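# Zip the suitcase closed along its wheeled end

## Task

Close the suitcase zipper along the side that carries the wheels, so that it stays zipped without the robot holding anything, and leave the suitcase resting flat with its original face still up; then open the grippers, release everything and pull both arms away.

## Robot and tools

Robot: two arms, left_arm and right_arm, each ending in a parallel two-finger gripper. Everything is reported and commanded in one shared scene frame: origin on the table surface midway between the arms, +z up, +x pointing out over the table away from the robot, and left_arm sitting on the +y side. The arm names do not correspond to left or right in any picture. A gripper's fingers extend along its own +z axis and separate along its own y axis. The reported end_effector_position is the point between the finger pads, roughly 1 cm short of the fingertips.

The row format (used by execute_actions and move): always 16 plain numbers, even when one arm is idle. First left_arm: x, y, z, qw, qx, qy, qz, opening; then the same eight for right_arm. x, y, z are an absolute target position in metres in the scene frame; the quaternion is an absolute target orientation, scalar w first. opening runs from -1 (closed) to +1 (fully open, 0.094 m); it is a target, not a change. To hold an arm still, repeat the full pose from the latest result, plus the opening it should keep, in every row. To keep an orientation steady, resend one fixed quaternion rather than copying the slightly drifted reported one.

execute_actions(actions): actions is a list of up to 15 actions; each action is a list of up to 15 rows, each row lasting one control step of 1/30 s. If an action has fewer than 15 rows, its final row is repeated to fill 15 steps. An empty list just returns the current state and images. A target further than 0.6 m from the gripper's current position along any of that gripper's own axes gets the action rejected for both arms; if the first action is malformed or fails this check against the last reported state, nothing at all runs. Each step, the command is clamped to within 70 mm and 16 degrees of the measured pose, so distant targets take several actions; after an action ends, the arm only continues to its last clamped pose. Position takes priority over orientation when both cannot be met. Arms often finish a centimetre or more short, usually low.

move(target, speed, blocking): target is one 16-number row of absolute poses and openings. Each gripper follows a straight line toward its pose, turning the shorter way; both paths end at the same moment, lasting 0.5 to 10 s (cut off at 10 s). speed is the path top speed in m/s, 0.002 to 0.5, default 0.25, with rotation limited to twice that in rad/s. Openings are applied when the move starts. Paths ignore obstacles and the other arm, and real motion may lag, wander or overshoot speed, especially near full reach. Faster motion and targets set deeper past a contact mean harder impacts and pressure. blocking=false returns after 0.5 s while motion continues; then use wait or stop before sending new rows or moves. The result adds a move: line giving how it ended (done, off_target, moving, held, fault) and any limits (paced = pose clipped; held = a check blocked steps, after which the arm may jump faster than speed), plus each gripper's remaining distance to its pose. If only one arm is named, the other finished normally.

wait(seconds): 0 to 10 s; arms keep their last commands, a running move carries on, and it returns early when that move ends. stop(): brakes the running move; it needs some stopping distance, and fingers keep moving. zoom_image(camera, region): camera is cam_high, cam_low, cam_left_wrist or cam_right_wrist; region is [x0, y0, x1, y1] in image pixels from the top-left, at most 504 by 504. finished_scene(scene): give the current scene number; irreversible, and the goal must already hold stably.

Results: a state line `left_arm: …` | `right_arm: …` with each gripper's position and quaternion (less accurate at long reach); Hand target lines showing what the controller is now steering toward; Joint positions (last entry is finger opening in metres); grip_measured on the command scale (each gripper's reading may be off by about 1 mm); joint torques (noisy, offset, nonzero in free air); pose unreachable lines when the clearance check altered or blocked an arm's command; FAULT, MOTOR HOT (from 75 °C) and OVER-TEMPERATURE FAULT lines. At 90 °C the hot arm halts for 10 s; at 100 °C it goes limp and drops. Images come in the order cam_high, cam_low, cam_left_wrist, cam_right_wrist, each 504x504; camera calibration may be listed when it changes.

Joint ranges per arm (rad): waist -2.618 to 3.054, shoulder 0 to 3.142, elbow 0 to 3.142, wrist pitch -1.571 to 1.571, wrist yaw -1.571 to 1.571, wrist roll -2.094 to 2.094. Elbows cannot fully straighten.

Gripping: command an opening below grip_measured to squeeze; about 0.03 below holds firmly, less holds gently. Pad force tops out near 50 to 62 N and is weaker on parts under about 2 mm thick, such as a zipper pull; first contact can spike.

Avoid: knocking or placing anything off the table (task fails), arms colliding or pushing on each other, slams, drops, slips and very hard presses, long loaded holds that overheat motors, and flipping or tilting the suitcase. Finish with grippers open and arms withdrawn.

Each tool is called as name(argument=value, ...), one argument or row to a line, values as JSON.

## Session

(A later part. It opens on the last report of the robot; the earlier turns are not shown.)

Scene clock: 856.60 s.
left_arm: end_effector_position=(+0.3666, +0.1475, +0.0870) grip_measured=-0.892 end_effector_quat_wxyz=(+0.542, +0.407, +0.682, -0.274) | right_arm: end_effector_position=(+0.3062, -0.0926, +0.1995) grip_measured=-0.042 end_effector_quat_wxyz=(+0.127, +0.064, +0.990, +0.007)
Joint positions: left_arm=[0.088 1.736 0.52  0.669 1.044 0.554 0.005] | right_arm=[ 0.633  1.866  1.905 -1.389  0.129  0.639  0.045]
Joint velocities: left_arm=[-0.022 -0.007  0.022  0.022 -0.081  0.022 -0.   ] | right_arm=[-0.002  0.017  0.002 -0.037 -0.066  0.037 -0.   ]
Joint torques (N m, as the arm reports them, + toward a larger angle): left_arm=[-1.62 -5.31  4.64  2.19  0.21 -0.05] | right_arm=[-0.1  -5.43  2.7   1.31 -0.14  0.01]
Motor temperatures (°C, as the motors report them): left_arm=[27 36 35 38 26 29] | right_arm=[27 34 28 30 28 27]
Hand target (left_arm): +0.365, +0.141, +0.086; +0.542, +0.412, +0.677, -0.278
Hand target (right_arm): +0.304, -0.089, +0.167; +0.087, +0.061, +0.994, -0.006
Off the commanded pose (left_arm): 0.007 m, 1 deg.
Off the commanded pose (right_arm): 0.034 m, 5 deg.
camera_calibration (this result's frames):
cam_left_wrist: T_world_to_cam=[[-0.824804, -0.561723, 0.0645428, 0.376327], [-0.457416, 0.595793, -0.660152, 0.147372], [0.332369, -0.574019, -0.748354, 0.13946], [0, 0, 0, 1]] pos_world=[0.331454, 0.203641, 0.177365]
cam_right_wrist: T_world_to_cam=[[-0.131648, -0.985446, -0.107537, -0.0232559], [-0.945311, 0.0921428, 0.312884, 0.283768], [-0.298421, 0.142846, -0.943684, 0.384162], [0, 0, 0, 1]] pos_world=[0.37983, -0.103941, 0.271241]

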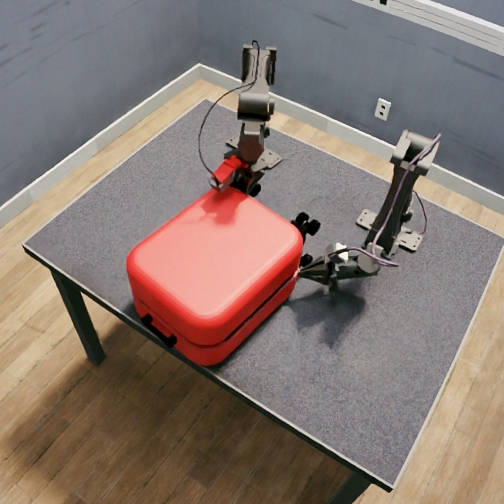

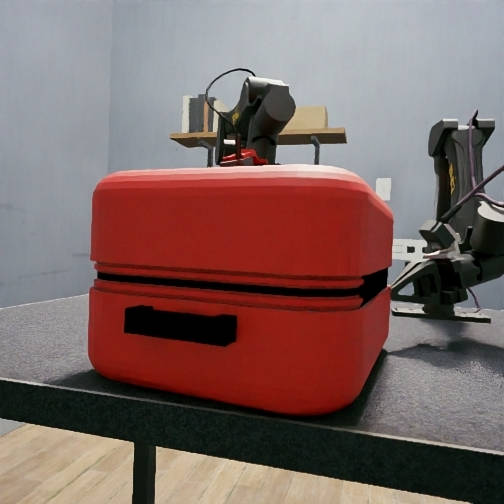

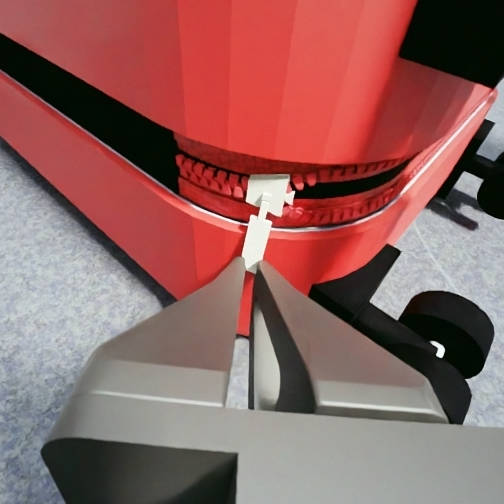

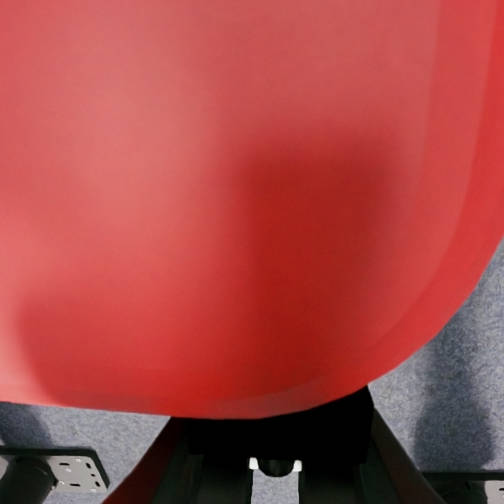

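zoom_image(
  camera="cam_left_wrist",
  region=[190, 150, 330, 290],
)

Region (190, 150, 330, 290) of cam_left_wrist's 504x504 image, scaled by 3.600, with more detail than that image has.

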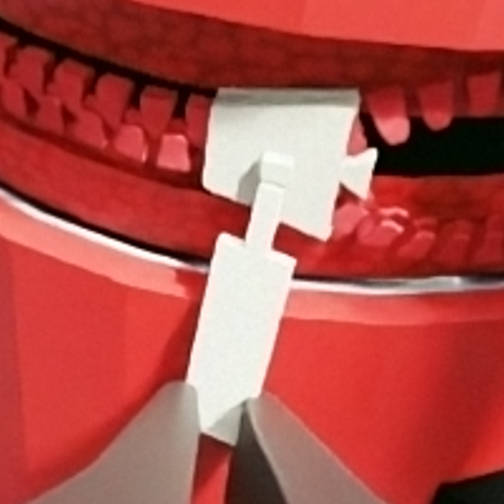

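execute_actions(
  actions=[
    [[0.3651,0.1409,0.0856,0.5425,0.4122,0.6777,-0.2783,-0.915,0.3060,-0.0885,0.1660,0.0870,0.0608,0.9943,-0.0053,-0.075]],
  ],
)

zoom_image(
  camera="cam_left_wrist",
  region=[190, 150, 330, 290],
)

Scene clock: 872.27 s.
left_arm: end_effector_position=(+0.3666, +0.1475, +0.0870) grip_measured=-0.913 end_effector_quat_wxyz=(+0.542, +0.407, +0.682, -0.274) | right_arm: end_effector_position=(+0.3062, -0.0926, +0.1995) grip_measured=-0.042 end_effector_quat_wxyz=(+0.127, +0.064, +0.990, +0.007)
Joint positions: left_arm=[0.088 1.736 0.52  0.669 1.044 0.554 0.004] | right_arm=[ 0.633  1.866  1.905 -1.389  0.129  0.639  0.045]
Joint velocities: left_arm=[-0.017 -0.012  0.012 -0.007  0.007 -0.051 -0.   ] | right_arm=[ 0.007 -0.007 -0.007  0.051  0.007 -0.081  0.   ]
Joint torques (N m, as the arm reports them, + toward a larger angle): left_arm=[-1.48 -5.34  4.5   2.17  0.23 -0.06] | right_arm=[-0.13 -5.43  2.7   1.31 -0.14  0.02]
Motor temperatures (°C, as the motors report them): left_arm=[27 36 35 38 26 29] | right_arm=[27 33 28 30 28 27]
Hand target (left_arm): +0.365, +0.141, +0.086; +0.542, +0.412, +0.677, -0.278
Hand target (right_arm): +0.304, -0.089, +0.167; +0.087, +0.061, +0.994, -0.006
Off the commanded pose (left_arm): 0.007 m, 1 deg.
Off the commanded pose (right_arm): 0.034 m, 5 deg.
camera_calibration (this result's frames):
cam_left_wrist: T_world_to_cam=[[-0.824804, -0.561723, 0.0645428, 0.376327], [-0.457416, 0.595793, -0.660152, 0.147372], [0.332369, -0.574019, -0.748354, 0.13946], [0, 0, 0, 1]] pos_world=[0.331454, 0.203641, 0.177365]
cam_right_wrist: T_world_to_cam=[[-0.131648, -0.985446, -0.107537, -0.0232559], [-0.945311, 0.0921428, 0.312884, 0.283768], [-0.298421, 0.142846, -0.943684, 0.384162], [0, 0, 0, 1]] pos_world=[0.37983, -0.103941, 0.271241]

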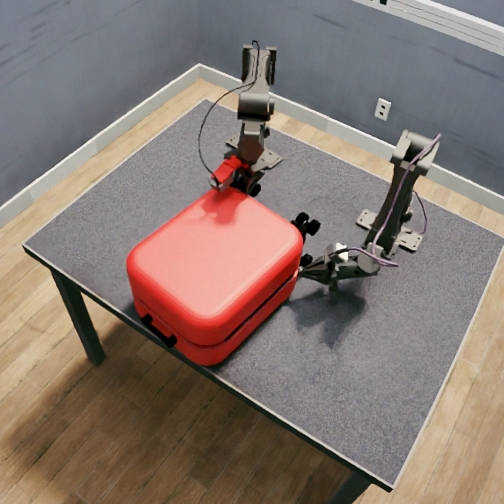

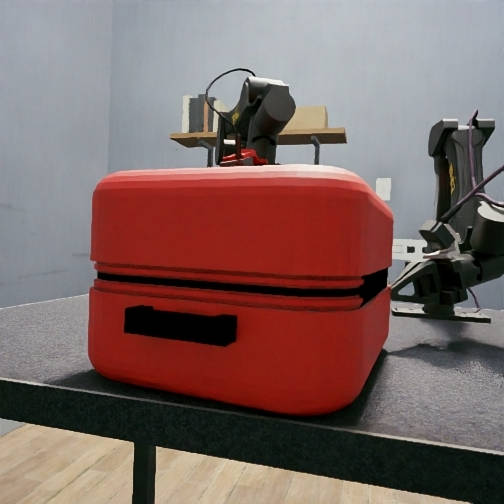

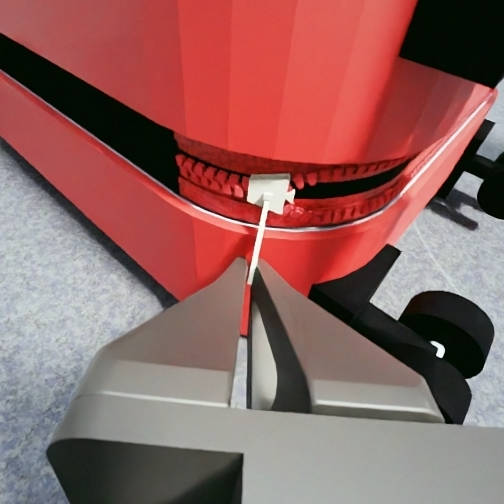

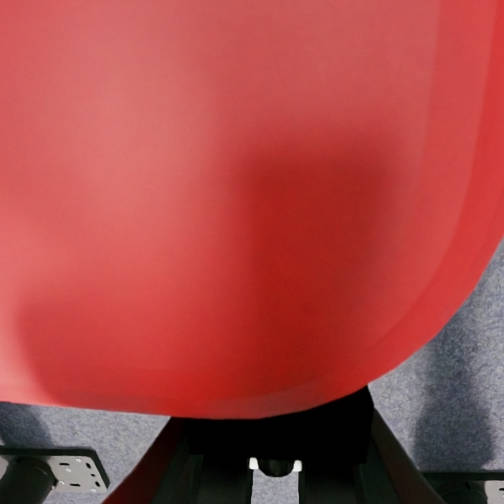

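Region (190, 150, 330, 290) of cam_left_wrist's 504x504 image, scaled by 3.600, with more detail than that image has.

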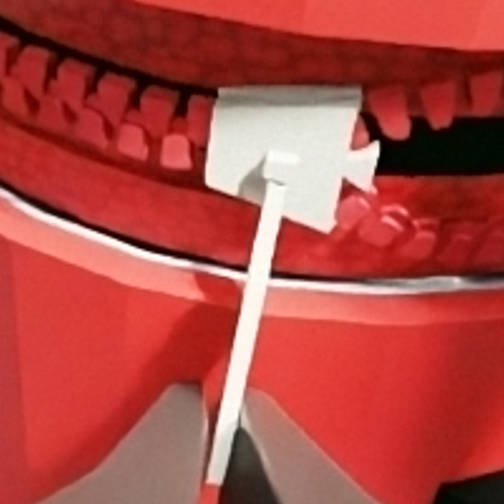

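execute_actions(
  actions=[
    [[0.3653,0.1415,0.0880,0.5450,0.4130,0.6760,-0.2760,-0.925,0.3060,-0.0885,0.1660,0.0870,0.0608,0.9943,-0.0053,-0.075],[0.3653,0.1415,0.0880,0.5450,0.4130,0.6760,-0.2760,-0.925,0.3060,-0.0885,0.1660,0.0870,0.0608,0.9943,-0.0053,-0.075],[0.3653,0.1415,0.0880,0.5450,0.4130,0.6760,-0.2760,-0.925,0.3060,-0.0885,0.1660,0.0870,0.0608,0.9943,-0.0053,-0.075],[0.3655,0.1420,0.0905,0.5478,0.4137,0.6742,-0.2737,-0.925,0.3060,-0.0885,0.1660,0.0870,0.0608,0.9943,-0.0053,-0.075],[0.3655,0.1420,0.0905,0.5478,0.4137,0.6742,-0.2737,-0.925,0.3060,-0.0885,0.1660,0.0870,0.0608,0.9943,-0.0053,-0.075],[0.3655,0.1420,0.0905,0.5478,0.4137,0.6742,-0.2737,-0.925,0.3060,-0.0885,0.1660,0.0870,0.0608,0.9943,-0.0053,-0.075],[0.3657,0.1425,0.0930,0.5505,0.4144,0.6723,-0.2714,-0.925,0.3060,-0.0885,0.1660,0.0870,0.0608,0.9943,-0.0053,-0.075],[0.3657,0.1425,0.0930,0.5505,0.4144,0.6723,-0.2714,-0.925,0.3060,-0.0885,0.1660,0.0870,0.0608,0.9943,-0.0053,-0.075],[0.3657,0.1425,0.0930,0.5505,0.4144,0.6723,-0.2714,-0.925,0.3060,-0.0885,0.1660,0.0870,0.0608,0.9943,-0.0053,-0.075],[0.3659,0.1430,0.0955,0.5532,0.4152,0.6705,-0.2690,-0.925,0.3060,-0.0885,0.1660,0.0870,0.0608,0.9943,-0.0053,-0.075],[0.3659,0.1430,0.0955,0.5532,0.4152,0.6705,-0.2690,-0.925,0.3060,-0.0885,0.1660,0.0870,0.0608,0.9943,-0.0053,-0.075],[0.3659,0.1430,0.0955,0.5532,0.4152,0.6705,-0.2690,-0.925,0.3060,-0.0885,0.1660,0.0870,0.0608,0.9943,-0.0053,-0.075],[0.3661,0.1434,0.0980,0.5560,0.4160,0.6686,-0.2666,-0.925,0.3060,-0.0885,0.1660,0.0870,0.0608,0.9943,-0.0053,-0.075]],
    [[0.3662,0.1437,0.0995,0.5577,0.4164,0.6675,-0.2652,-0.925,0.3060,-0.0885,0.1660,0.0870,0.0608,0.9943,-0.0053,-0.075],[0.3662,0.1437,0.0995,0.5577,0.4164,0.6675,-0.2652,-0.925,0.3060,-0.0885,0.1660,0.0870,0.0608,0.9943,-0.0053,-0.075],[0.3662,0.1437,0.0995,0.5577,0.4164,0.6675,-0.2652,-0.925,0.3060,-0.0885,0.1660,0.0870,0.0608,0.9943,-0.0053,-0.075],[0.3662,0.1437,0.0995,0.5577,0.4164,0.6675,-0.2652,-0.925,0.3060,-0.0885,0.1660,0.0870,0.0608,0.9943,-0.0053,-0.075],[0.3664,0.1440,0.1012,0.5594,0.4169,0.6663,-0.2637,-0.925,0.3060,-0.0885,0.1660,0.0870,0.0608,0.9943,-0.0053,-0.075]],
  ],
)

zoom_image(
  camera="cam_left_wrist",
  region=[190, 150, 330, 290],
)

Scene clock: 915.13 s.
left_arm: end_effector_position=(+0.3674, +0.1481, +0.0903) grip_measured=-0.923 end_effector_quat_wxyz=(+0.546, +0.408, +0.681, -0.269) | right_arm: end_effector_position=(+0.3062, -0.0926, +0.1995) grip_measured=-0.042 end_effector_quat_wxyz=(+0.127, +0.064, +0.990, +0.007)
Joint positions: left_arm=[0.088 1.723 0.519 0.669 1.039 0.554 0.004] | right_arm=[ 0.633  1.866  1.905 -1.389  0.129  0.639  0.045]
Joint velocities: left_arm=[-0.027  0.007 -0.012 -0.007 -0.022  0.037  0.   ] | right_arm=[ 0.012 -0.007 -0.017 -0.051 -0.081  0.051  0.001]
Joint torques (N m, as the arm reports them, + toward a larger angle): left_arm=[-0.95 -7.87  4.43  2.22  0.28 -0.07] | right_arm=[-0.09 -5.41  2.7   1.31 -0.14  0.01]
Motor temperatures (°C, as the motors report them): left_arm=[27 36 34 38 26 29] | right_arm=[27 33 28 30 28 27]
Hand target (left_arm): +0.366, +0.144, +0.101; +0.559, +0.417, +0.666, -0.264
Hand target (right_arm): +0.304, -0.089, +0.167; +0.087, +0.061, +0.994, -0.006
Off the commanded pose (left_arm): 0.012 m, 3 deg.
Off the commanded pose (right_arm): 0.034 m, 5 deg.
camera_calibration (this result's frames):
cam_left_wrist: T_world_to_cam=[[-0.822689, -0.566006, 0.0530961, 0.377954], [-0.453014, 0.596284, -0.662739, 0.148063], [0.343454, -0.569282, -0.746965, 0.137107], [0, 0, 0, 1]] pos_world=[0.330924, 0.203689, 0.180474]
cam_right_wrist: T_world_to_cam=[[-0.131648, -0.985446, -0.107537, -0.0232559], [-0.945311, 0.0921428, 0.312884, 0.283768], [-0.298421, 0.142846, -0.943684, 0.384162], [0, 0, 0, 1]] pos_world=[0.37983, -0.103941, 0.271241]

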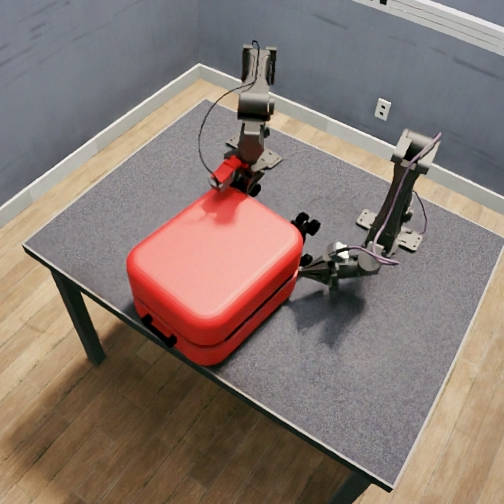

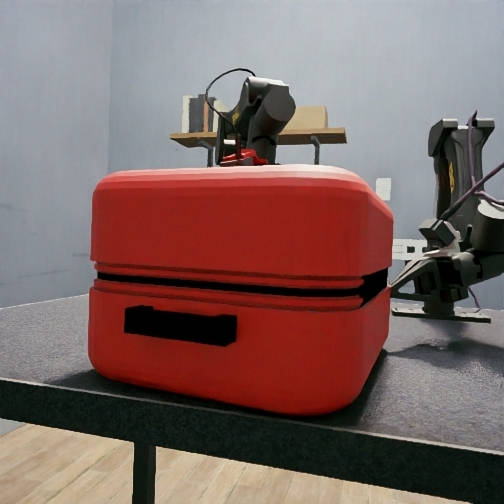

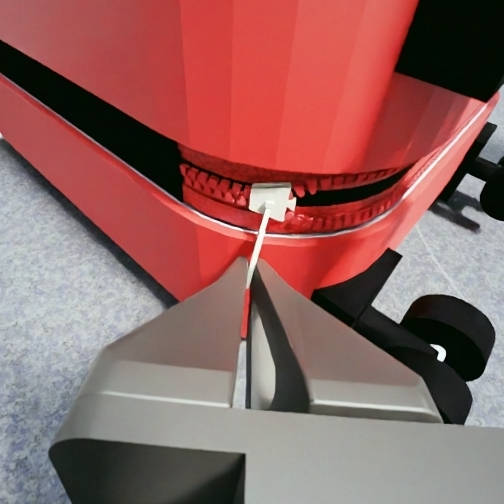

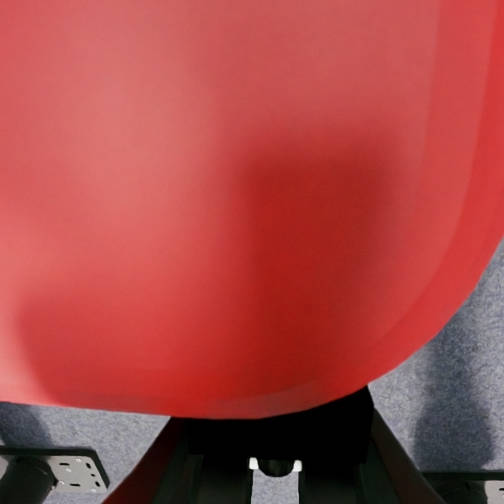

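Region (190, 150, 330, 290) of cam_left_wrist's 504x504 image, scaled by 3.600, with more detail than that image has.

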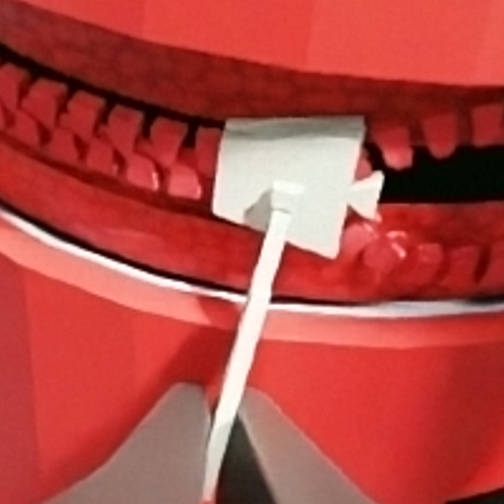

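execute_actions(
  actions=[
    [[0.3664,0.1440,0.1012,0.5594,0.4169,0.6663,-0.2637,-0.96,0.3060,-0.0885,0.1660,0.0870,0.0608,0.9943,-0.0053,-0.075],[0.3664,0.1440,0.1012,0.5594,0.4169,0.6663,-0.2637,-0.97,0.3060,-0.0885,0.1660,0.0870,0.0608,0.9943,-0.0053,-0.075],[0.3664,0.1440,0.1012,0.5594,0.4169,0.6663,-0.2637,-0.975,0.3060,-0.0885,0.1660,0.0870,0.0608,0.9943,-0.0053,-0.075],[0.3664,0.1450,0.1012,0.5598,0.4159,0.6669,-0.2628,-0.975,0.3060,-0.0885,0.1660,0.0870,0.0608,0.9943,-0.0053,-0.075],[0.3666,0.1460,0.1012,0.5602,0.4148,0.6676,-0.2620,-0.975,0.3060,-0.0885,0.1660,0.0870,0.0608,0.9943,-0.0053,-0.075],[0.3668,0.1470,0.1012,0.5606,0.4138,0.6682,-0.2611,-0.975,0.3060,-0.0885,0.1660,0.0870,0.0608,0.9943,-0.0053,-0.075],[0.3670,0.1480,0.1012,0.5610,0.4128,0.6689,-0.2602,-0.975,0.3060,-0.0885,0.1660,0.0870,0.0608,0.9943,-0.0053,-0.075],[0.3672,0.1490,0.1012,0.5614,0.4117,0.6695,-0.2594,-0.975,0.3060,-0.0885,0.1660,0.0870,0.0608,0.9943,-0.0053,-0.075],[0.3674,0.1500,0.1012,0.5618,0.4107,0.6702,-0.2585,-0.975,0.3060,-0.0885,0.1660,0.0870,0.0608,0.9943,-0.0053,-0.075],[0.3676,0.1510,0.1012,0.5622,0.4097,0.6708,-0.2576,-0.975,0.3060,-0.0885,0.1660,0.0870,0.0608,0.9943,-0.0053,-0.075],[0.3678,0.1520,0.1012,0.5626,0.4086,0.6715,-0.2567,-0.975,0.3060,-0.0885,0.1660,0.0870,0.0608,0.9943,-0.0053,-0.075]],
    [[0.3670,0.1530,0.1020,0.5638,0.4080,0.6713,-0.2552,-0.975,0.3060,-0.0885,0.1660,0.0870,0.0608,0.9943,-0.0053,-0.075],[0.3670,0.1530,0.1020,0.5638,0.4080,0.6713,-0.2552,-0.975,0.3060,-0.0885,0.1660,0.0870,0.0608,0.9943,-0.0053,-0.075],[0.3661,0.1540,0.1029,0.5650,0.4074,0.6712,-0.2537,-0.975,0.3060,-0.0885,0.1660,0.0870,0.0608,0.9943,-0.0053,-0.075],[0.3661,0.1540,0.1029,0.5650,0.4074,0.6712,-0.2537,-0.975,0.3060,-0.0885,0.1660,0.0870,0.0608,0.9943,-0.0053,-0.075],[0.3652,0.1550,0.1038,0.5662,0.4068,0.6710,-0.2522,-0.975,0.3060,-0.0885,0.1660,0.0870,0.0608,0.9943,-0.0053,-0.075],[0.3652,0.1550,0.1038,0.5662,0.4068,0.6710,-0.2522,-0.975,0.3060,-0.0885,0.1660,0.0870,0.0608,0.9943,-0.0053,-0.075],[0.3644,0.1560,0.1046,0.5675,0.4063,0.6709,-0.2506,-0.975,0.3060,-0.0885,0.1660,0.0870,0.0608,0.9943,-0.0053,-0.075],[0.3644,0.1560,0.1046,0.5675,0.4063,0.6709,-0.2506,-0.975,0.3060,-0.0885,0.1660,0.0870,0.0608,0.9943,-0.0053,-0.075],[0.3635,0.1570,0.1055,0.5687,0.4057,0.6707,-0.2491,-0.975,0.3060,-0.0885,0.1660,0.0870,0.0608,0.9943,-0.0053,-0.075],[0.3635,0.1570,0.1055,0.5687,0.4057,0.6707,-0.2491,-0.975,0.3060,-0.0885,0.1660,0.0870,0.0608,0.9943,-0.0053,-0.075],[0.3627,0.1578,0.1063,0.5699,0.4051,0.6706,-0.2476,-0.975,0.3060,-0.0885,0.1660,0.0870,0.0608,0.9943,-0.0053,-0.075]],
  ],
)

zoom_image(
  camera="cam_left_wrist",
  region=[190, 150, 330, 290],
)

Scene clock: 978.03 s.
left_arm: end_effector_position=(+0.3617, +0.1531, +0.0934) grip_measured=-0.967 end_effector_quat_wxyz=(+0.551, +0.403, +0.683, -0.259) | right_arm: end_effector_position=(+0.3062, -0.0926, +0.1995) grip_measured=-0.042 end_effector_quat_wxyz=(+0.127, +0.064, +0.990, +0.007)
Joint positions: left_arm=[0.101 1.682 0.484 0.676 1.028 0.554 0.002] | right_arm=[ 0.633  1.866  1.905 -1.389  0.129  0.639  0.045]
Joint velocities: left_arm=[-0.007 -0.002  0.002 -0.081  0.007 -0.037 -0.001] | right_arm=[-0.017 -0.012 -0.032 -0.081 -0.081 -0.051 -0.   ]
Joint torques (N m, as the arm reports them, + toward a larger angle): left_arm=[ 1.22 -7.88  4.21  2.25  0.35 -0.05] | right_arm=[-0.11 -5.42  2.71  1.31 -0.14  0.01]
Motor temperatures (°C, as the motors report them): left_arm=[27 37 34 39 26 29] | right_arm=[27 33 28 30 28 27]
Hand target (left_arm): +0.363, +0.157, +0.106; +0.569, +0.406, +0.671, -0.247
Hand target (right_arm): +0.304, -0.089, +0.167; +0.087, +0.061, +0.994, -0.006
Off the commanded pose (left_arm): 0.014 m, 3 deg.
Off the commanded pose (right_arm): 0.034 m, 5 deg.
camera_calibration (this result's frames):
cam_left_wrist: T_world_to_cam=[[-0.810192, -0.584781, 0.0402429, 0.375507], [-0.459022, 0.590264, -0.663994, 0.147783], [0.364537, -0.556435, -0.746654, 0.134585], [0, 0, 0, 1]] pos_world=[0.323007, 0.207246, 0.183504]
cam_right_wrist: T_world_to_cam=[[-0.131648, -0.985446, -0.107537, -0.0232559], [-0.945311, 0.0921428, 0.312884, 0.283768], [-0.298421, 0.142846, -0.943684, 0.384162], [0, 0, 0, 1]] pos_world=[0.37983, -0.103941, 0.271241]

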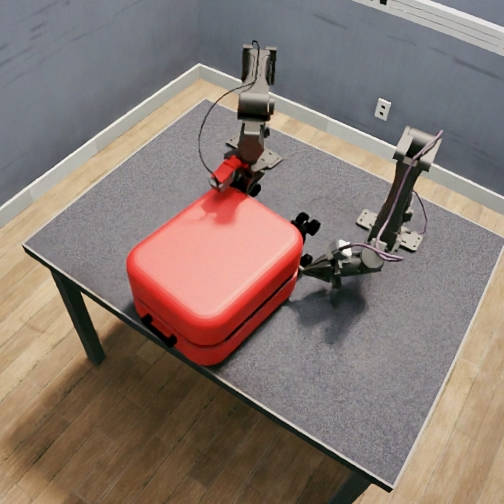

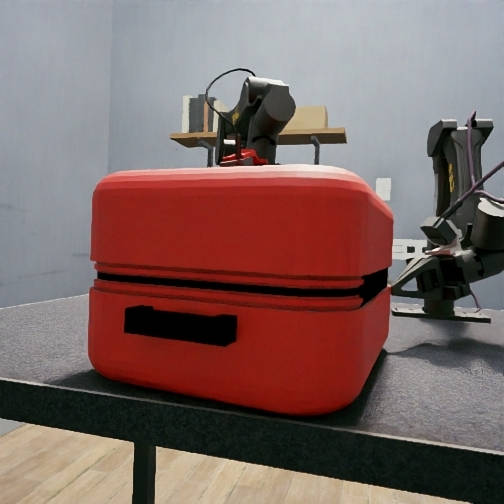

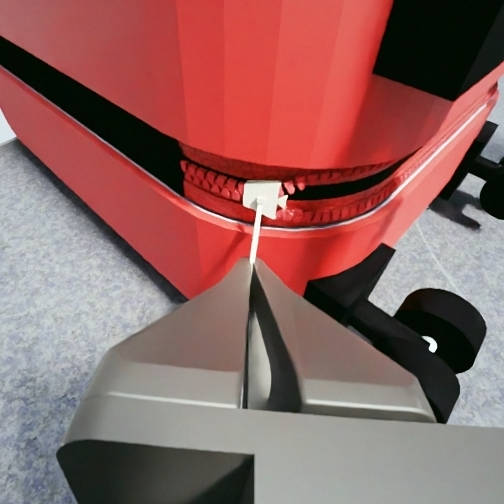

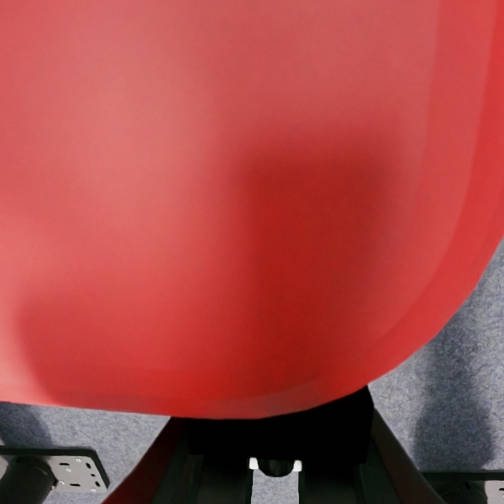

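Region (190, 150, 330, 290) of cam_left_wrist's 504x504 image, scaled by 3.600, with more detail than that image has.

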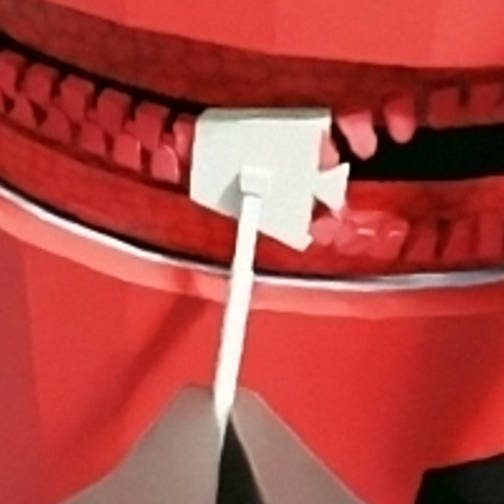

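execute_actions(
  actions=[
    [[0.3624,0.1581,0.1079,0.5716,0.4056,0.6693,-0.2461,-0.975,0.3060,-0.0885,0.1660,0.0870,0.0608,0.9943,-0.0053,-0.075],[0.3624,0.1581,0.1079,0.5716,0.4056,0.6693,-0.2461,-0.975,0.3060,-0.0885,0.1660,0.0870,0.0608,0.9943,-0.0053,-0.075],[0.3624,0.1581,0.1079,0.5716,0.4056,0.6693,-0.2461,-0.975,0.3060,-0.0885,0.1660,0.0870,0.0608,0.9943,-0.0053,-0.075],[0.3621,0.1584,0.1095,0.5734,0.4061,0.6681,-0.2446,-0.975,0.3060,-0.0885,0.1660,0.0870,0.0608,0.9943,-0.0053,-0.075],[0.3621,0.1584,0.1095,0.5734,0.4061,0.6681,-0.2446,-0.975,0.3060,-0.0885,0.1660,0.0870,0.0608,0.9943,-0.0053,-0.075],[0.3621,0.1584,0.1095,0.5734,0.4061,0.6681,-0.2446,-0.975,0.3060,-0.0885,0.1660,0.0870,0.0608,0.9943,-0.0053,-0.075],[0.3618,0.1587,0.1111,0.5751,0.4067,0.6668,-0.2432,-0.975,0.3060,-0.0885,0.1660,0.0870,0.0608,0.9943,-0.0053,-0.075],[0.3618,0.1587,0.1111,0.5751,0.4067,0.6668,-0.2432,-0.975,0.3060,-0.0885,0.1660,0.0870,0.0608,0.9943,-0.0053,-0.075],[0.3618,0.1587,0.1111,0.5751,0.4067,0.6668,-0.2432,-0.975,0.3060,-0.0885,0.1660,0.0870,0.0608,0.9943,-0.0053,-0.075],[0.3615,0.1590,0.1127,0.5769,0.4072,0.6656,-0.2417,-0.975,0.3060,-0.0885,0.1660,0.0870,0.0608,0.9943,-0.0053,-0.075],[0.3615,0.1590,0.1127,0.5769,0.4072,0.6656,-0.2417,-0.975,0.3060,-0.0885,0.1660,0.0870,0.0608,0.9943,-0.0053,-0.075],[0.3615,0.1590,0.1127,0.5769,0.4072,0.6656,-0.2417,-0.975,0.3060,-0.0885,0.1660,0.0870,0.0608,0.9943,-0.0053,-0.075],[0.3612,0.1593,0.1143,0.5786,0.4077,0.6643,-0.2402,-0.975,0.3060,-0.0885,0.1660,0.0870,0.0608,0.9943,-0.0053,-0.075]],
    [[0.3609,0.1596,0.1159,0.5803,0.4082,0.6630,-0.2387,-0.975,0.3060,-0.0885,0.1660,0.0870,0.0608,0.9943,-0.0053,-0.075],[0.3609,0.1596,0.1159,0.5803,0.4082,0.6630,-0.2387,-0.975,0.3060,-0.0885,0.1660,0.0870,0.0608,0.9943,-0.0053,-0.075],[0.3609,0.1596,0.1159,0.5803,0.4082,0.6630,-0.2387,-0.975,0.3060,-0.0885,0.1660,0.0870,0.0608,0.9943,-0.0053,-0.075],[0.3606,0.1599,0.1175,0.5821,0.4087,0.6618,-0.2372,-0.975,0.3060,-0.0885,0.1660,0.0870,0.0608,0.9943,-0.0053,-0.075],[0.3606,0.1599,0.1175,0.5821,0.4087,0.6618,-0.2372,-0.975,0.3060,-0.0885,0.1660,0.0870,0.0608,0.9943,-0.0053,-0.075],[0.3606,0.1599,0.1175,0.5821,0.4087,0.6618,-0.2372,-0.975,0.3060,-0.0885,0.1660,0.0870,0.0608,0.9943,-0.0053,-0.075],[0.3603,0.1602,0.1191,0.5838,0.4093,0.6605,-0.2358,-0.975,0.3060,-0.0885,0.1660,0.0870,0.0608,0.9943,-0.0053,-0.075],[0.3603,0.1602,0.1191,0.5838,0.4093,0.6605,-0.2358,-0.975,0.3060,-0.0885,0.1660,0.0870,0.0608,0.9943,-0.0053,-0.075],[0.3603,0.1602,0.1191,0.5838,0.4093,0.6605,-0.2358,-0.975,0.3060,-0.0885,0.1660,0.0870,0.0608,0.9943,-0.0053,-0.075],[0.3600,0.1605,0.1207,0.5856,0.4098,0.6593,-0.2343,-0.975,0.3060,-0.0885,0.1660,0.0870,0.0608,0.9943,-0.0053,-0.075],[0.3600,0.1605,0.1207,0.5856,0.4098,0.6593,-0.2343,-0.975,0.3060,-0.0885,0.1660,0.0870,0.0608,0.9943,-0.0053,-0.075],[0.3600,0.1605,0.1207,0.5856,0.4098,0.6593,-0.2343,-0.975,0.3060,-0.0885,0.1660,0.0870,0.0608,0.9943,-0.0053,-0.075],[0.3597,0.1608,0.1223,0.5873,0.4103,0.6580,-0.2328,-0.975,0.3060,-0.0885,0.1660,0.0870,0.0608,0.9943,-0.0053,-0.075]],
  ],
)

zoom_image(
  camera="cam_left_wrist",
  region=[190, 150, 330, 290],
)

Scene clock: 997.57 s.
left_arm: end_effector_position=(+0.3575, +0.1577, +0.1034) grip_measured=-0.967 end_effector_quat_wxyz=(+0.563, +0.403, +0.679, -0.246) | right_arm: end_effector_position=(+0.3062, -0.0926, +0.1995) grip_measured=-0.042 end_effector_quat_wxyz=(+0.127, +0.064, +0.990, +0.007)
Joint positions: left_arm=[0.116 1.625 0.458 0.676 1.026 0.554 0.002] | right_arm=[ 0.633  1.866  1.905 -1.389  0.129  0.639  0.045]
Joint velocities: left_arm=[ 0.022 -0.056 -0.007  0.066  0.081 -0.022 -0.   ] | right_arm=[-0.007 -0.012  0.012 -0.037 -0.022  0.037 -0.   ]
Joint torques (N m, as the arm reports them, + toward a larger angle): left_arm=[ 0.94 -7.81  5.4   2.35  0.4  -0.03] | right_arm=[-0.11 -5.44  2.7   1.31 -0.14  0.01]
Motor temperatures (°C, as the motors report them): left_arm=[27 37 34 39 26 29] | right_arm=[27 33 28 30 28 27]
Hand target (left_arm): +0.359, +0.160, +0.122; +0.586, +0.411, +0.658, -0.233
Hand target (right_arm): +0.304, -0.089, +0.167; +0.087, +0.061, +0.994, -0.006
Off the commanded pose (left_arm): 0.019 m, 4 deg.
Off the commanded pose (right_arm): 0.034 m, 5 deg.
camera_calibration (this result's frames):
cam_left_wrist: T_world_to_cam=[[-0.801042, -0.598476, 0.0126289, 0.376078], [-0.448504, 0.58607, -0.674808, 0.147807], [0.396455, -0.546214, -0.737885, 0.132219], [0, 0, 0, 1]] pos_world=[0.315128, 0.210668, 0.192554]
cam_right_wrist: T_world_to_cam=[[-0.131648, -0.985446, -0.107537, -0.0232559], [-0.945311, 0.0921428, 0.312884, 0.283768], [-0.298421, 0.142846, -0.943684, 0.384162], [0, 0, 0, 1]] pos_world=[0.37983, -0.103941, 0.271241]

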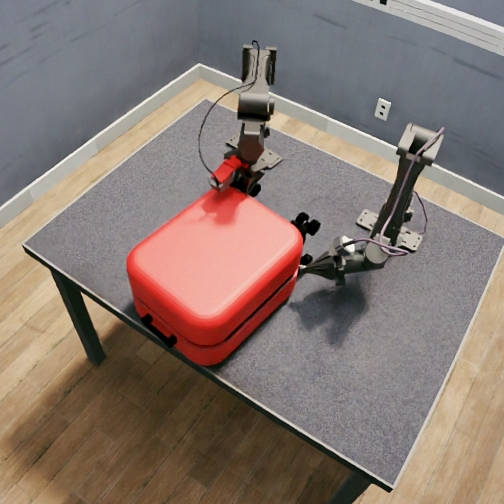

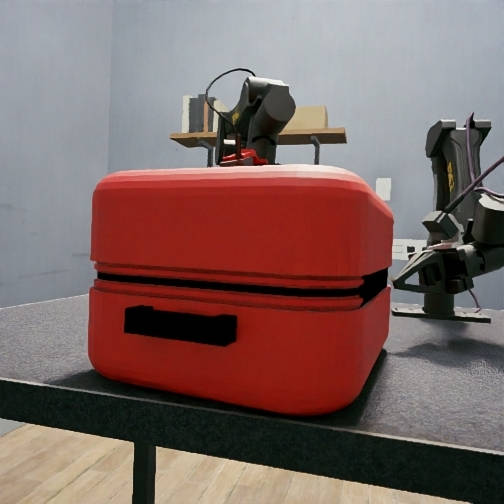

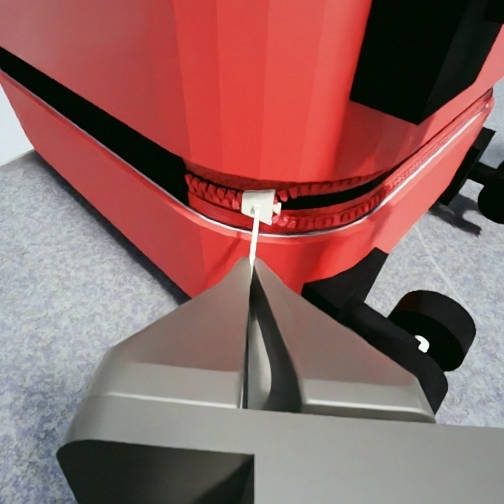

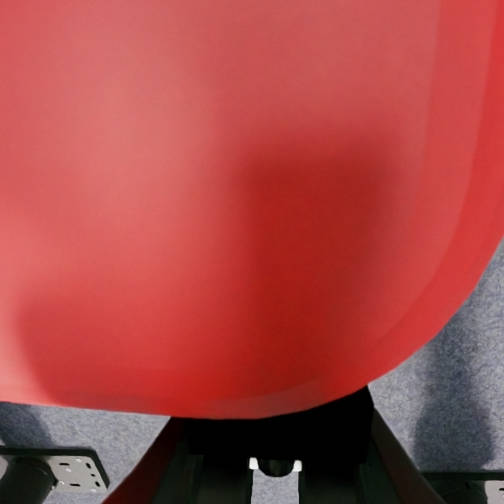

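Region (190, 150, 330, 290) of cam_left_wrist's 504x504 image, scaled by 3.600, with more detail than that image has.

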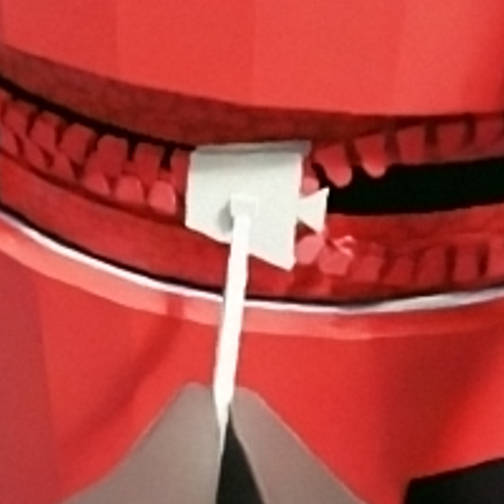

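execute_actions(
  actions=[
    [[0.3597,0.1608,0.1235,0.5885,0.4109,0.6569,-0.2318,-0.975,0.3060,-0.0885,0.1660,0.0870,0.0608,0.9943,-0.0053,-0.075],[0.3597,0.1608,0.1235,0.5885,0.4109,0.6569,-0.2318,-0.975,0.3060,-0.0885,0.1660,0.0870,0.0608,0.9943,-0.0053,-0.075],[0.3597,0.1608,0.1247,0.5898,0.4115,0.6557,-0.2309,-0.975,0.3060,-0.0885,0.1660,0.0870,0.0608,0.9943,-0.0053,-0.075],[0.3597,0.1608,0.1247,0.5898,0.4115,0.6557,-0.2309,-0.975,0.3060,-0.0885,0.1660,0.0870,0.0608,0.9943,-0.0053,-0.075],[0.3597,0.1608,0.1259,0.5910,0.4120,0.6546,-0.2299,-0.975,0.3060,-0.0885,0.1660,0.0870,0.0608,0.9943,-0.0053,-0.075],[0.3597,0.1608,0.1259,0.5910,0.4120,0.6546,-0.2299,-0.975,0.3060,-0.0885,0.1660,0.0870,0.0608,0.9943,-0.0053,-0.075],[0.3597,0.1608,0.1271,0.5923,0.4126,0.6534,-0.2290,-0.975,0.3060,-0.0885,0.1660,0.0870,0.0608,0.9943,-0.0053,-0.075],[0.3597,0.1608,0.1271,0.5923,0.4126,0.6534,-0.2290,-0.975,0.3060,-0.0885,0.1660,0.0870,0.0608,0.9943,-0.0053,-0.075],[0.3597,0.1608,0.1283,0.5935,0.4132,0.6523,-0.2280,-0.975,0.3060,-0.0885,0.1660,0.0870,0.0608,0.9943,-0.0053,-0.075]],
  ],
)

zoom_image(
  camera="cam_left_wrist",
  region=[190, 150, 330, 290],
)

Scene clock: 1025.23 s.
left_arm: end_effector_position=(+0.3569, +0.1584, +0.1070) grip_measured=-0.967 end_effector_quat_wxyz=(+0.565, +0.403, +0.678, -0.244) | right_arm: end_effector_position=(+0.3062, -0.0926, +0.1995) grip_measured=-0.042 end_effector_quat_wxyz=(+0.127, +0.064, +0.990, +0.007)
Joint positions: left_arm=[0.118 1.607 0.457 0.664 1.025 0.554 0.002] | right_arm=[ 0.633  1.866  1.905 -1.389  0.129  0.639  0.045]
Joint velocities: left_arm=[-0.012 -0.007  0.007 -0.051  0.007  0.022 -0.001] | right_arm=[-0.007  0.007 -0.012  0.022 -0.066  0.081  0.001]
Joint torques (N m, as the arm reports them, + toward a larger angle): left_arm=[ 0.8  -7.9   5.39  2.46  0.4  -0.06] | right_arm=[-0.11 -5.43  2.69  1.31 -0.14  0.01]
Motor temperatures (°C, as the motors report them): left_arm=[27 37 34 40 26 29] | right_arm=[27 33 28 30 28 27]
Hand target (left_arm): +0.359, +0.160, +0.128; +0.592, +0.414, +0.652, -0.227
Hand target (right_arm): +0.304, -0.089, +0.167; +0.087, +0.061, +0.994, -0.006
Off the commanded pose (left_arm): 0.022 m, 5 deg.
Off the commanded pose (right_arm): 0.034 m, 5 deg.
camera_calibration (this result's frames):
cam_left_wrist: T_world_to_cam=[[-0.799319, -0.600857, 0.00779217, 0.376341], [-0.446695, 0.585464, -0.676532, 0.149157], [0.401937, -0.544245, -0.736372, 0.133037], [0, 0, 0, 1]] pos_world=[0.313971, 0.211205, 0.195942]
cam_right_wrist: T_world_to_cam=[[-0.131648, -0.985446, -0.107537, -0.0232559], [-0.945311, 0.0921428, 0.312884, 0.283768], [-0.298421, 0.142846, -0.943684, 0.384162], [0, 0, 0, 1]] pos_world=[0.37983, -0.103941, 0.271241]

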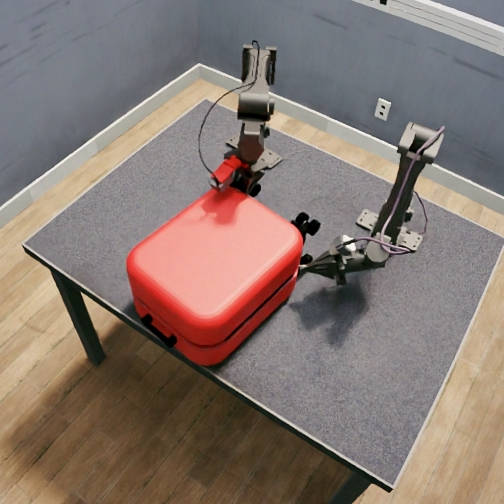

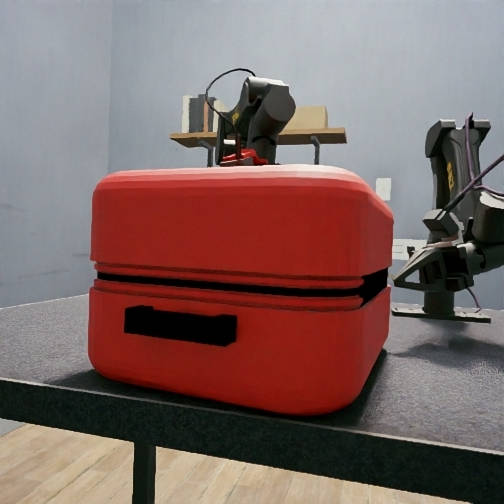

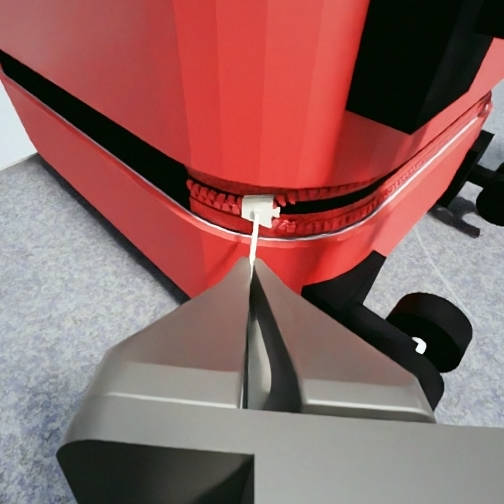

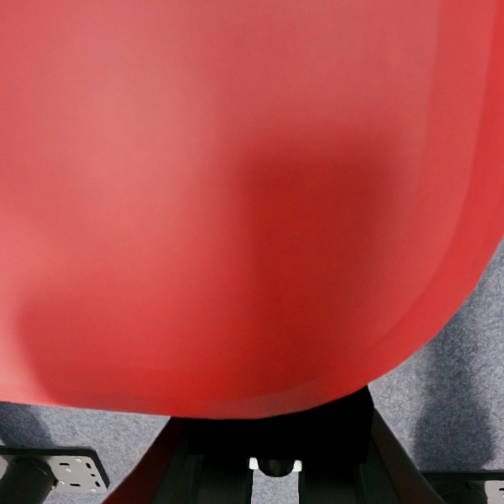

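Region (190, 150, 330, 290) of cam_left_wrist's 504x504 image, scaled by 3.600, with more detail than that image has.

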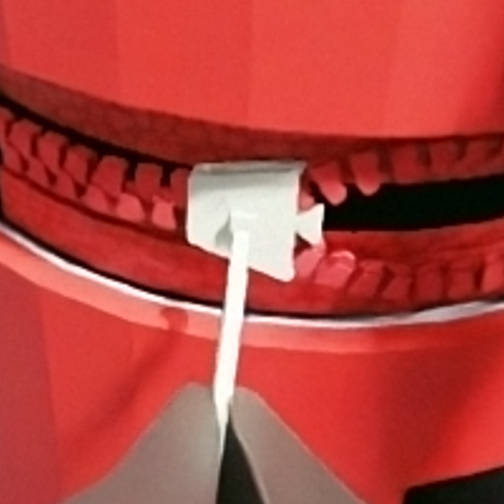

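execute_actions(
  actions=[
    [[0.3597,0.1608,0.1283,0.5935,0.4132,0.6523,-0.2280,-0.962,0.3060,-0.0885,0.1660,0.0870,0.0608,0.9943,-0.0053,-0.075],[0.3597,0.1608,0.1283,0.5935,0.4132,0.6523,-0.2280,-0.958,0.3060,-0.0885,0.1660,0.0870,0.0608,0.9943,-0.0053,-0.075],[0.3597,0.1608,0.1283,0.5935,0.4132,0.6523,-0.2280,-0.955,0.3060,-0.0885,0.1660,0.0870,0.0608,0.9943,-0.0053,-0.075]],
  ],
)

zoom_image(
  camera="cam_left_wrist",
  region=[190, 150, 330, 290],
)

Scene clock: 1037.63 s.
left_arm: end_effector_position=(+0.3565, +0.1586, +0.1104) grip_measured=-0.954 end_effector_quat_wxyz=(+0.568, +0.404, +0.674, -0.243) | right_arm: end_effector_position=(+0.3062, -0.0926, +0.1995) grip_measured=-0.042 end_effector_quat_wxyz=(+0.127, +0.064, +0.990, +0.007)
Joint positions: left_arm=[0.12  1.598 0.457 0.663 1.031 0.554 0.002] | right_arm=[ 0.633  1.866  1.905 -1.389  0.129  0.639  0.045]
Joint velocities: left_arm=[ 0.002  0.002 -0.002  0.007 -0.022  0.007 -0.001] | right_arm=[ 0.012 -0.002  0.007  0.007  0.066  0.037  0.   ]
Joint torques (N m, as the arm reports them, + toward a larger angle): left_arm=[ 0.75 -7.17  5.31  2.48  0.32 -0.04] | right_arm=[-0.11 -5.43  2.71  1.31 -0.13  0.01]
Motor temperatures (°C, as the motors report them): left_arm=[27 37 34 41 26 29] | right_arm=[27 33 28 30 28 27]
Hand target (left_arm): +0.359, +0.161, +0.128; +0.592, +0.414, +0.653, -0.228
Hand target (right_arm): +0.304, -0.089, +0.167; +0.087, +0.061, +0.994, -0.006
Off the commanded pose (left_arm): 0.018 m, 4 deg.
Off the commanded pose (right_arm): 0.034 m, 5 deg.
camera_calibration (this result's frames):
cam_left_wrist: T_world_to_cam=[[-0.801028, -0.598626, 0.000746638, 0.377146], [-0.438406, 0.585786, -0.681656, 0.148747], [0.40762, -0.546353, -0.731672, 0.133581], [0, 0, 0, 1]] pos_world=[0.312866, 0.211618, 0.19885]
cam_right_wrist: T_world_to_cam=[[-0.131648, -0.985446, -0.107537, -0.0232559], [-0.945311, 0.0921428, 0.312884, 0.283768], [-0.298421, 0.142846, -0.943684, 0.384162], [0, 0, 0, 1]] pos_world=[0.37983, -0.103941, 0.271241]

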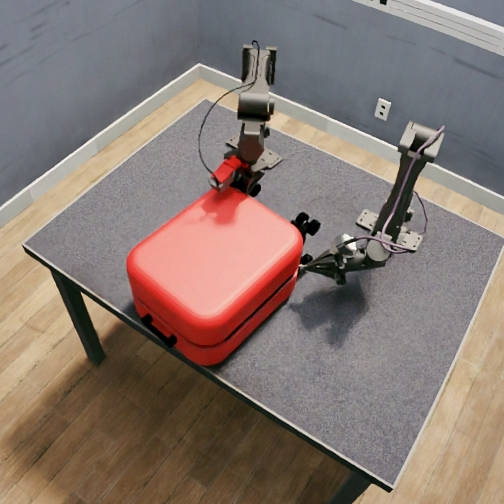

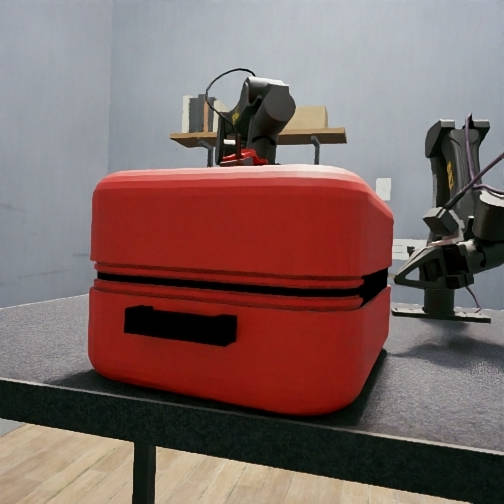

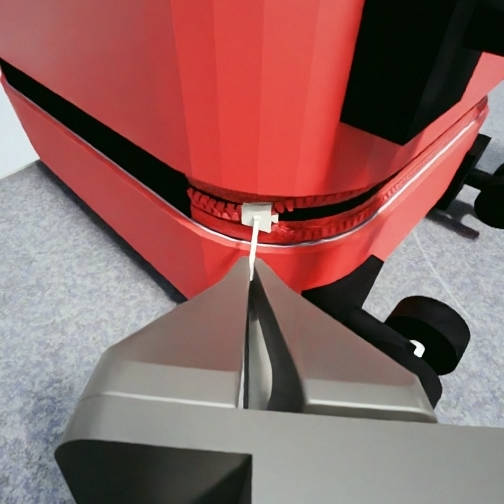

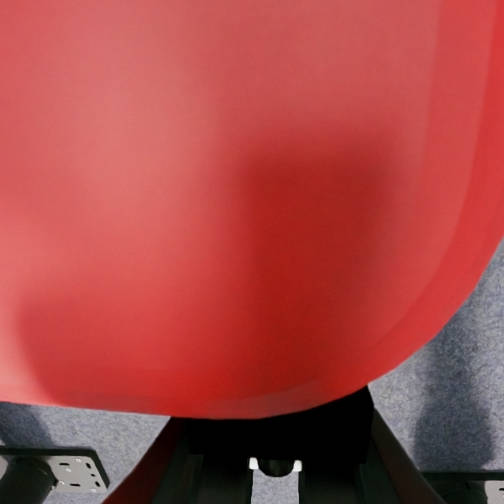

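Region (190, 150, 330, 290) of cam_left_wrist's 504x504 image, scaled by 3.600, with more detail than that image has.

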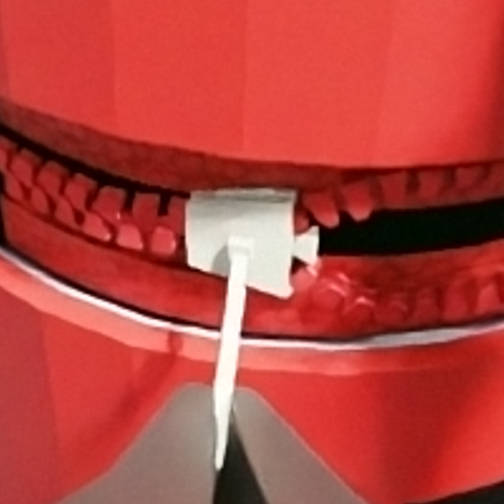

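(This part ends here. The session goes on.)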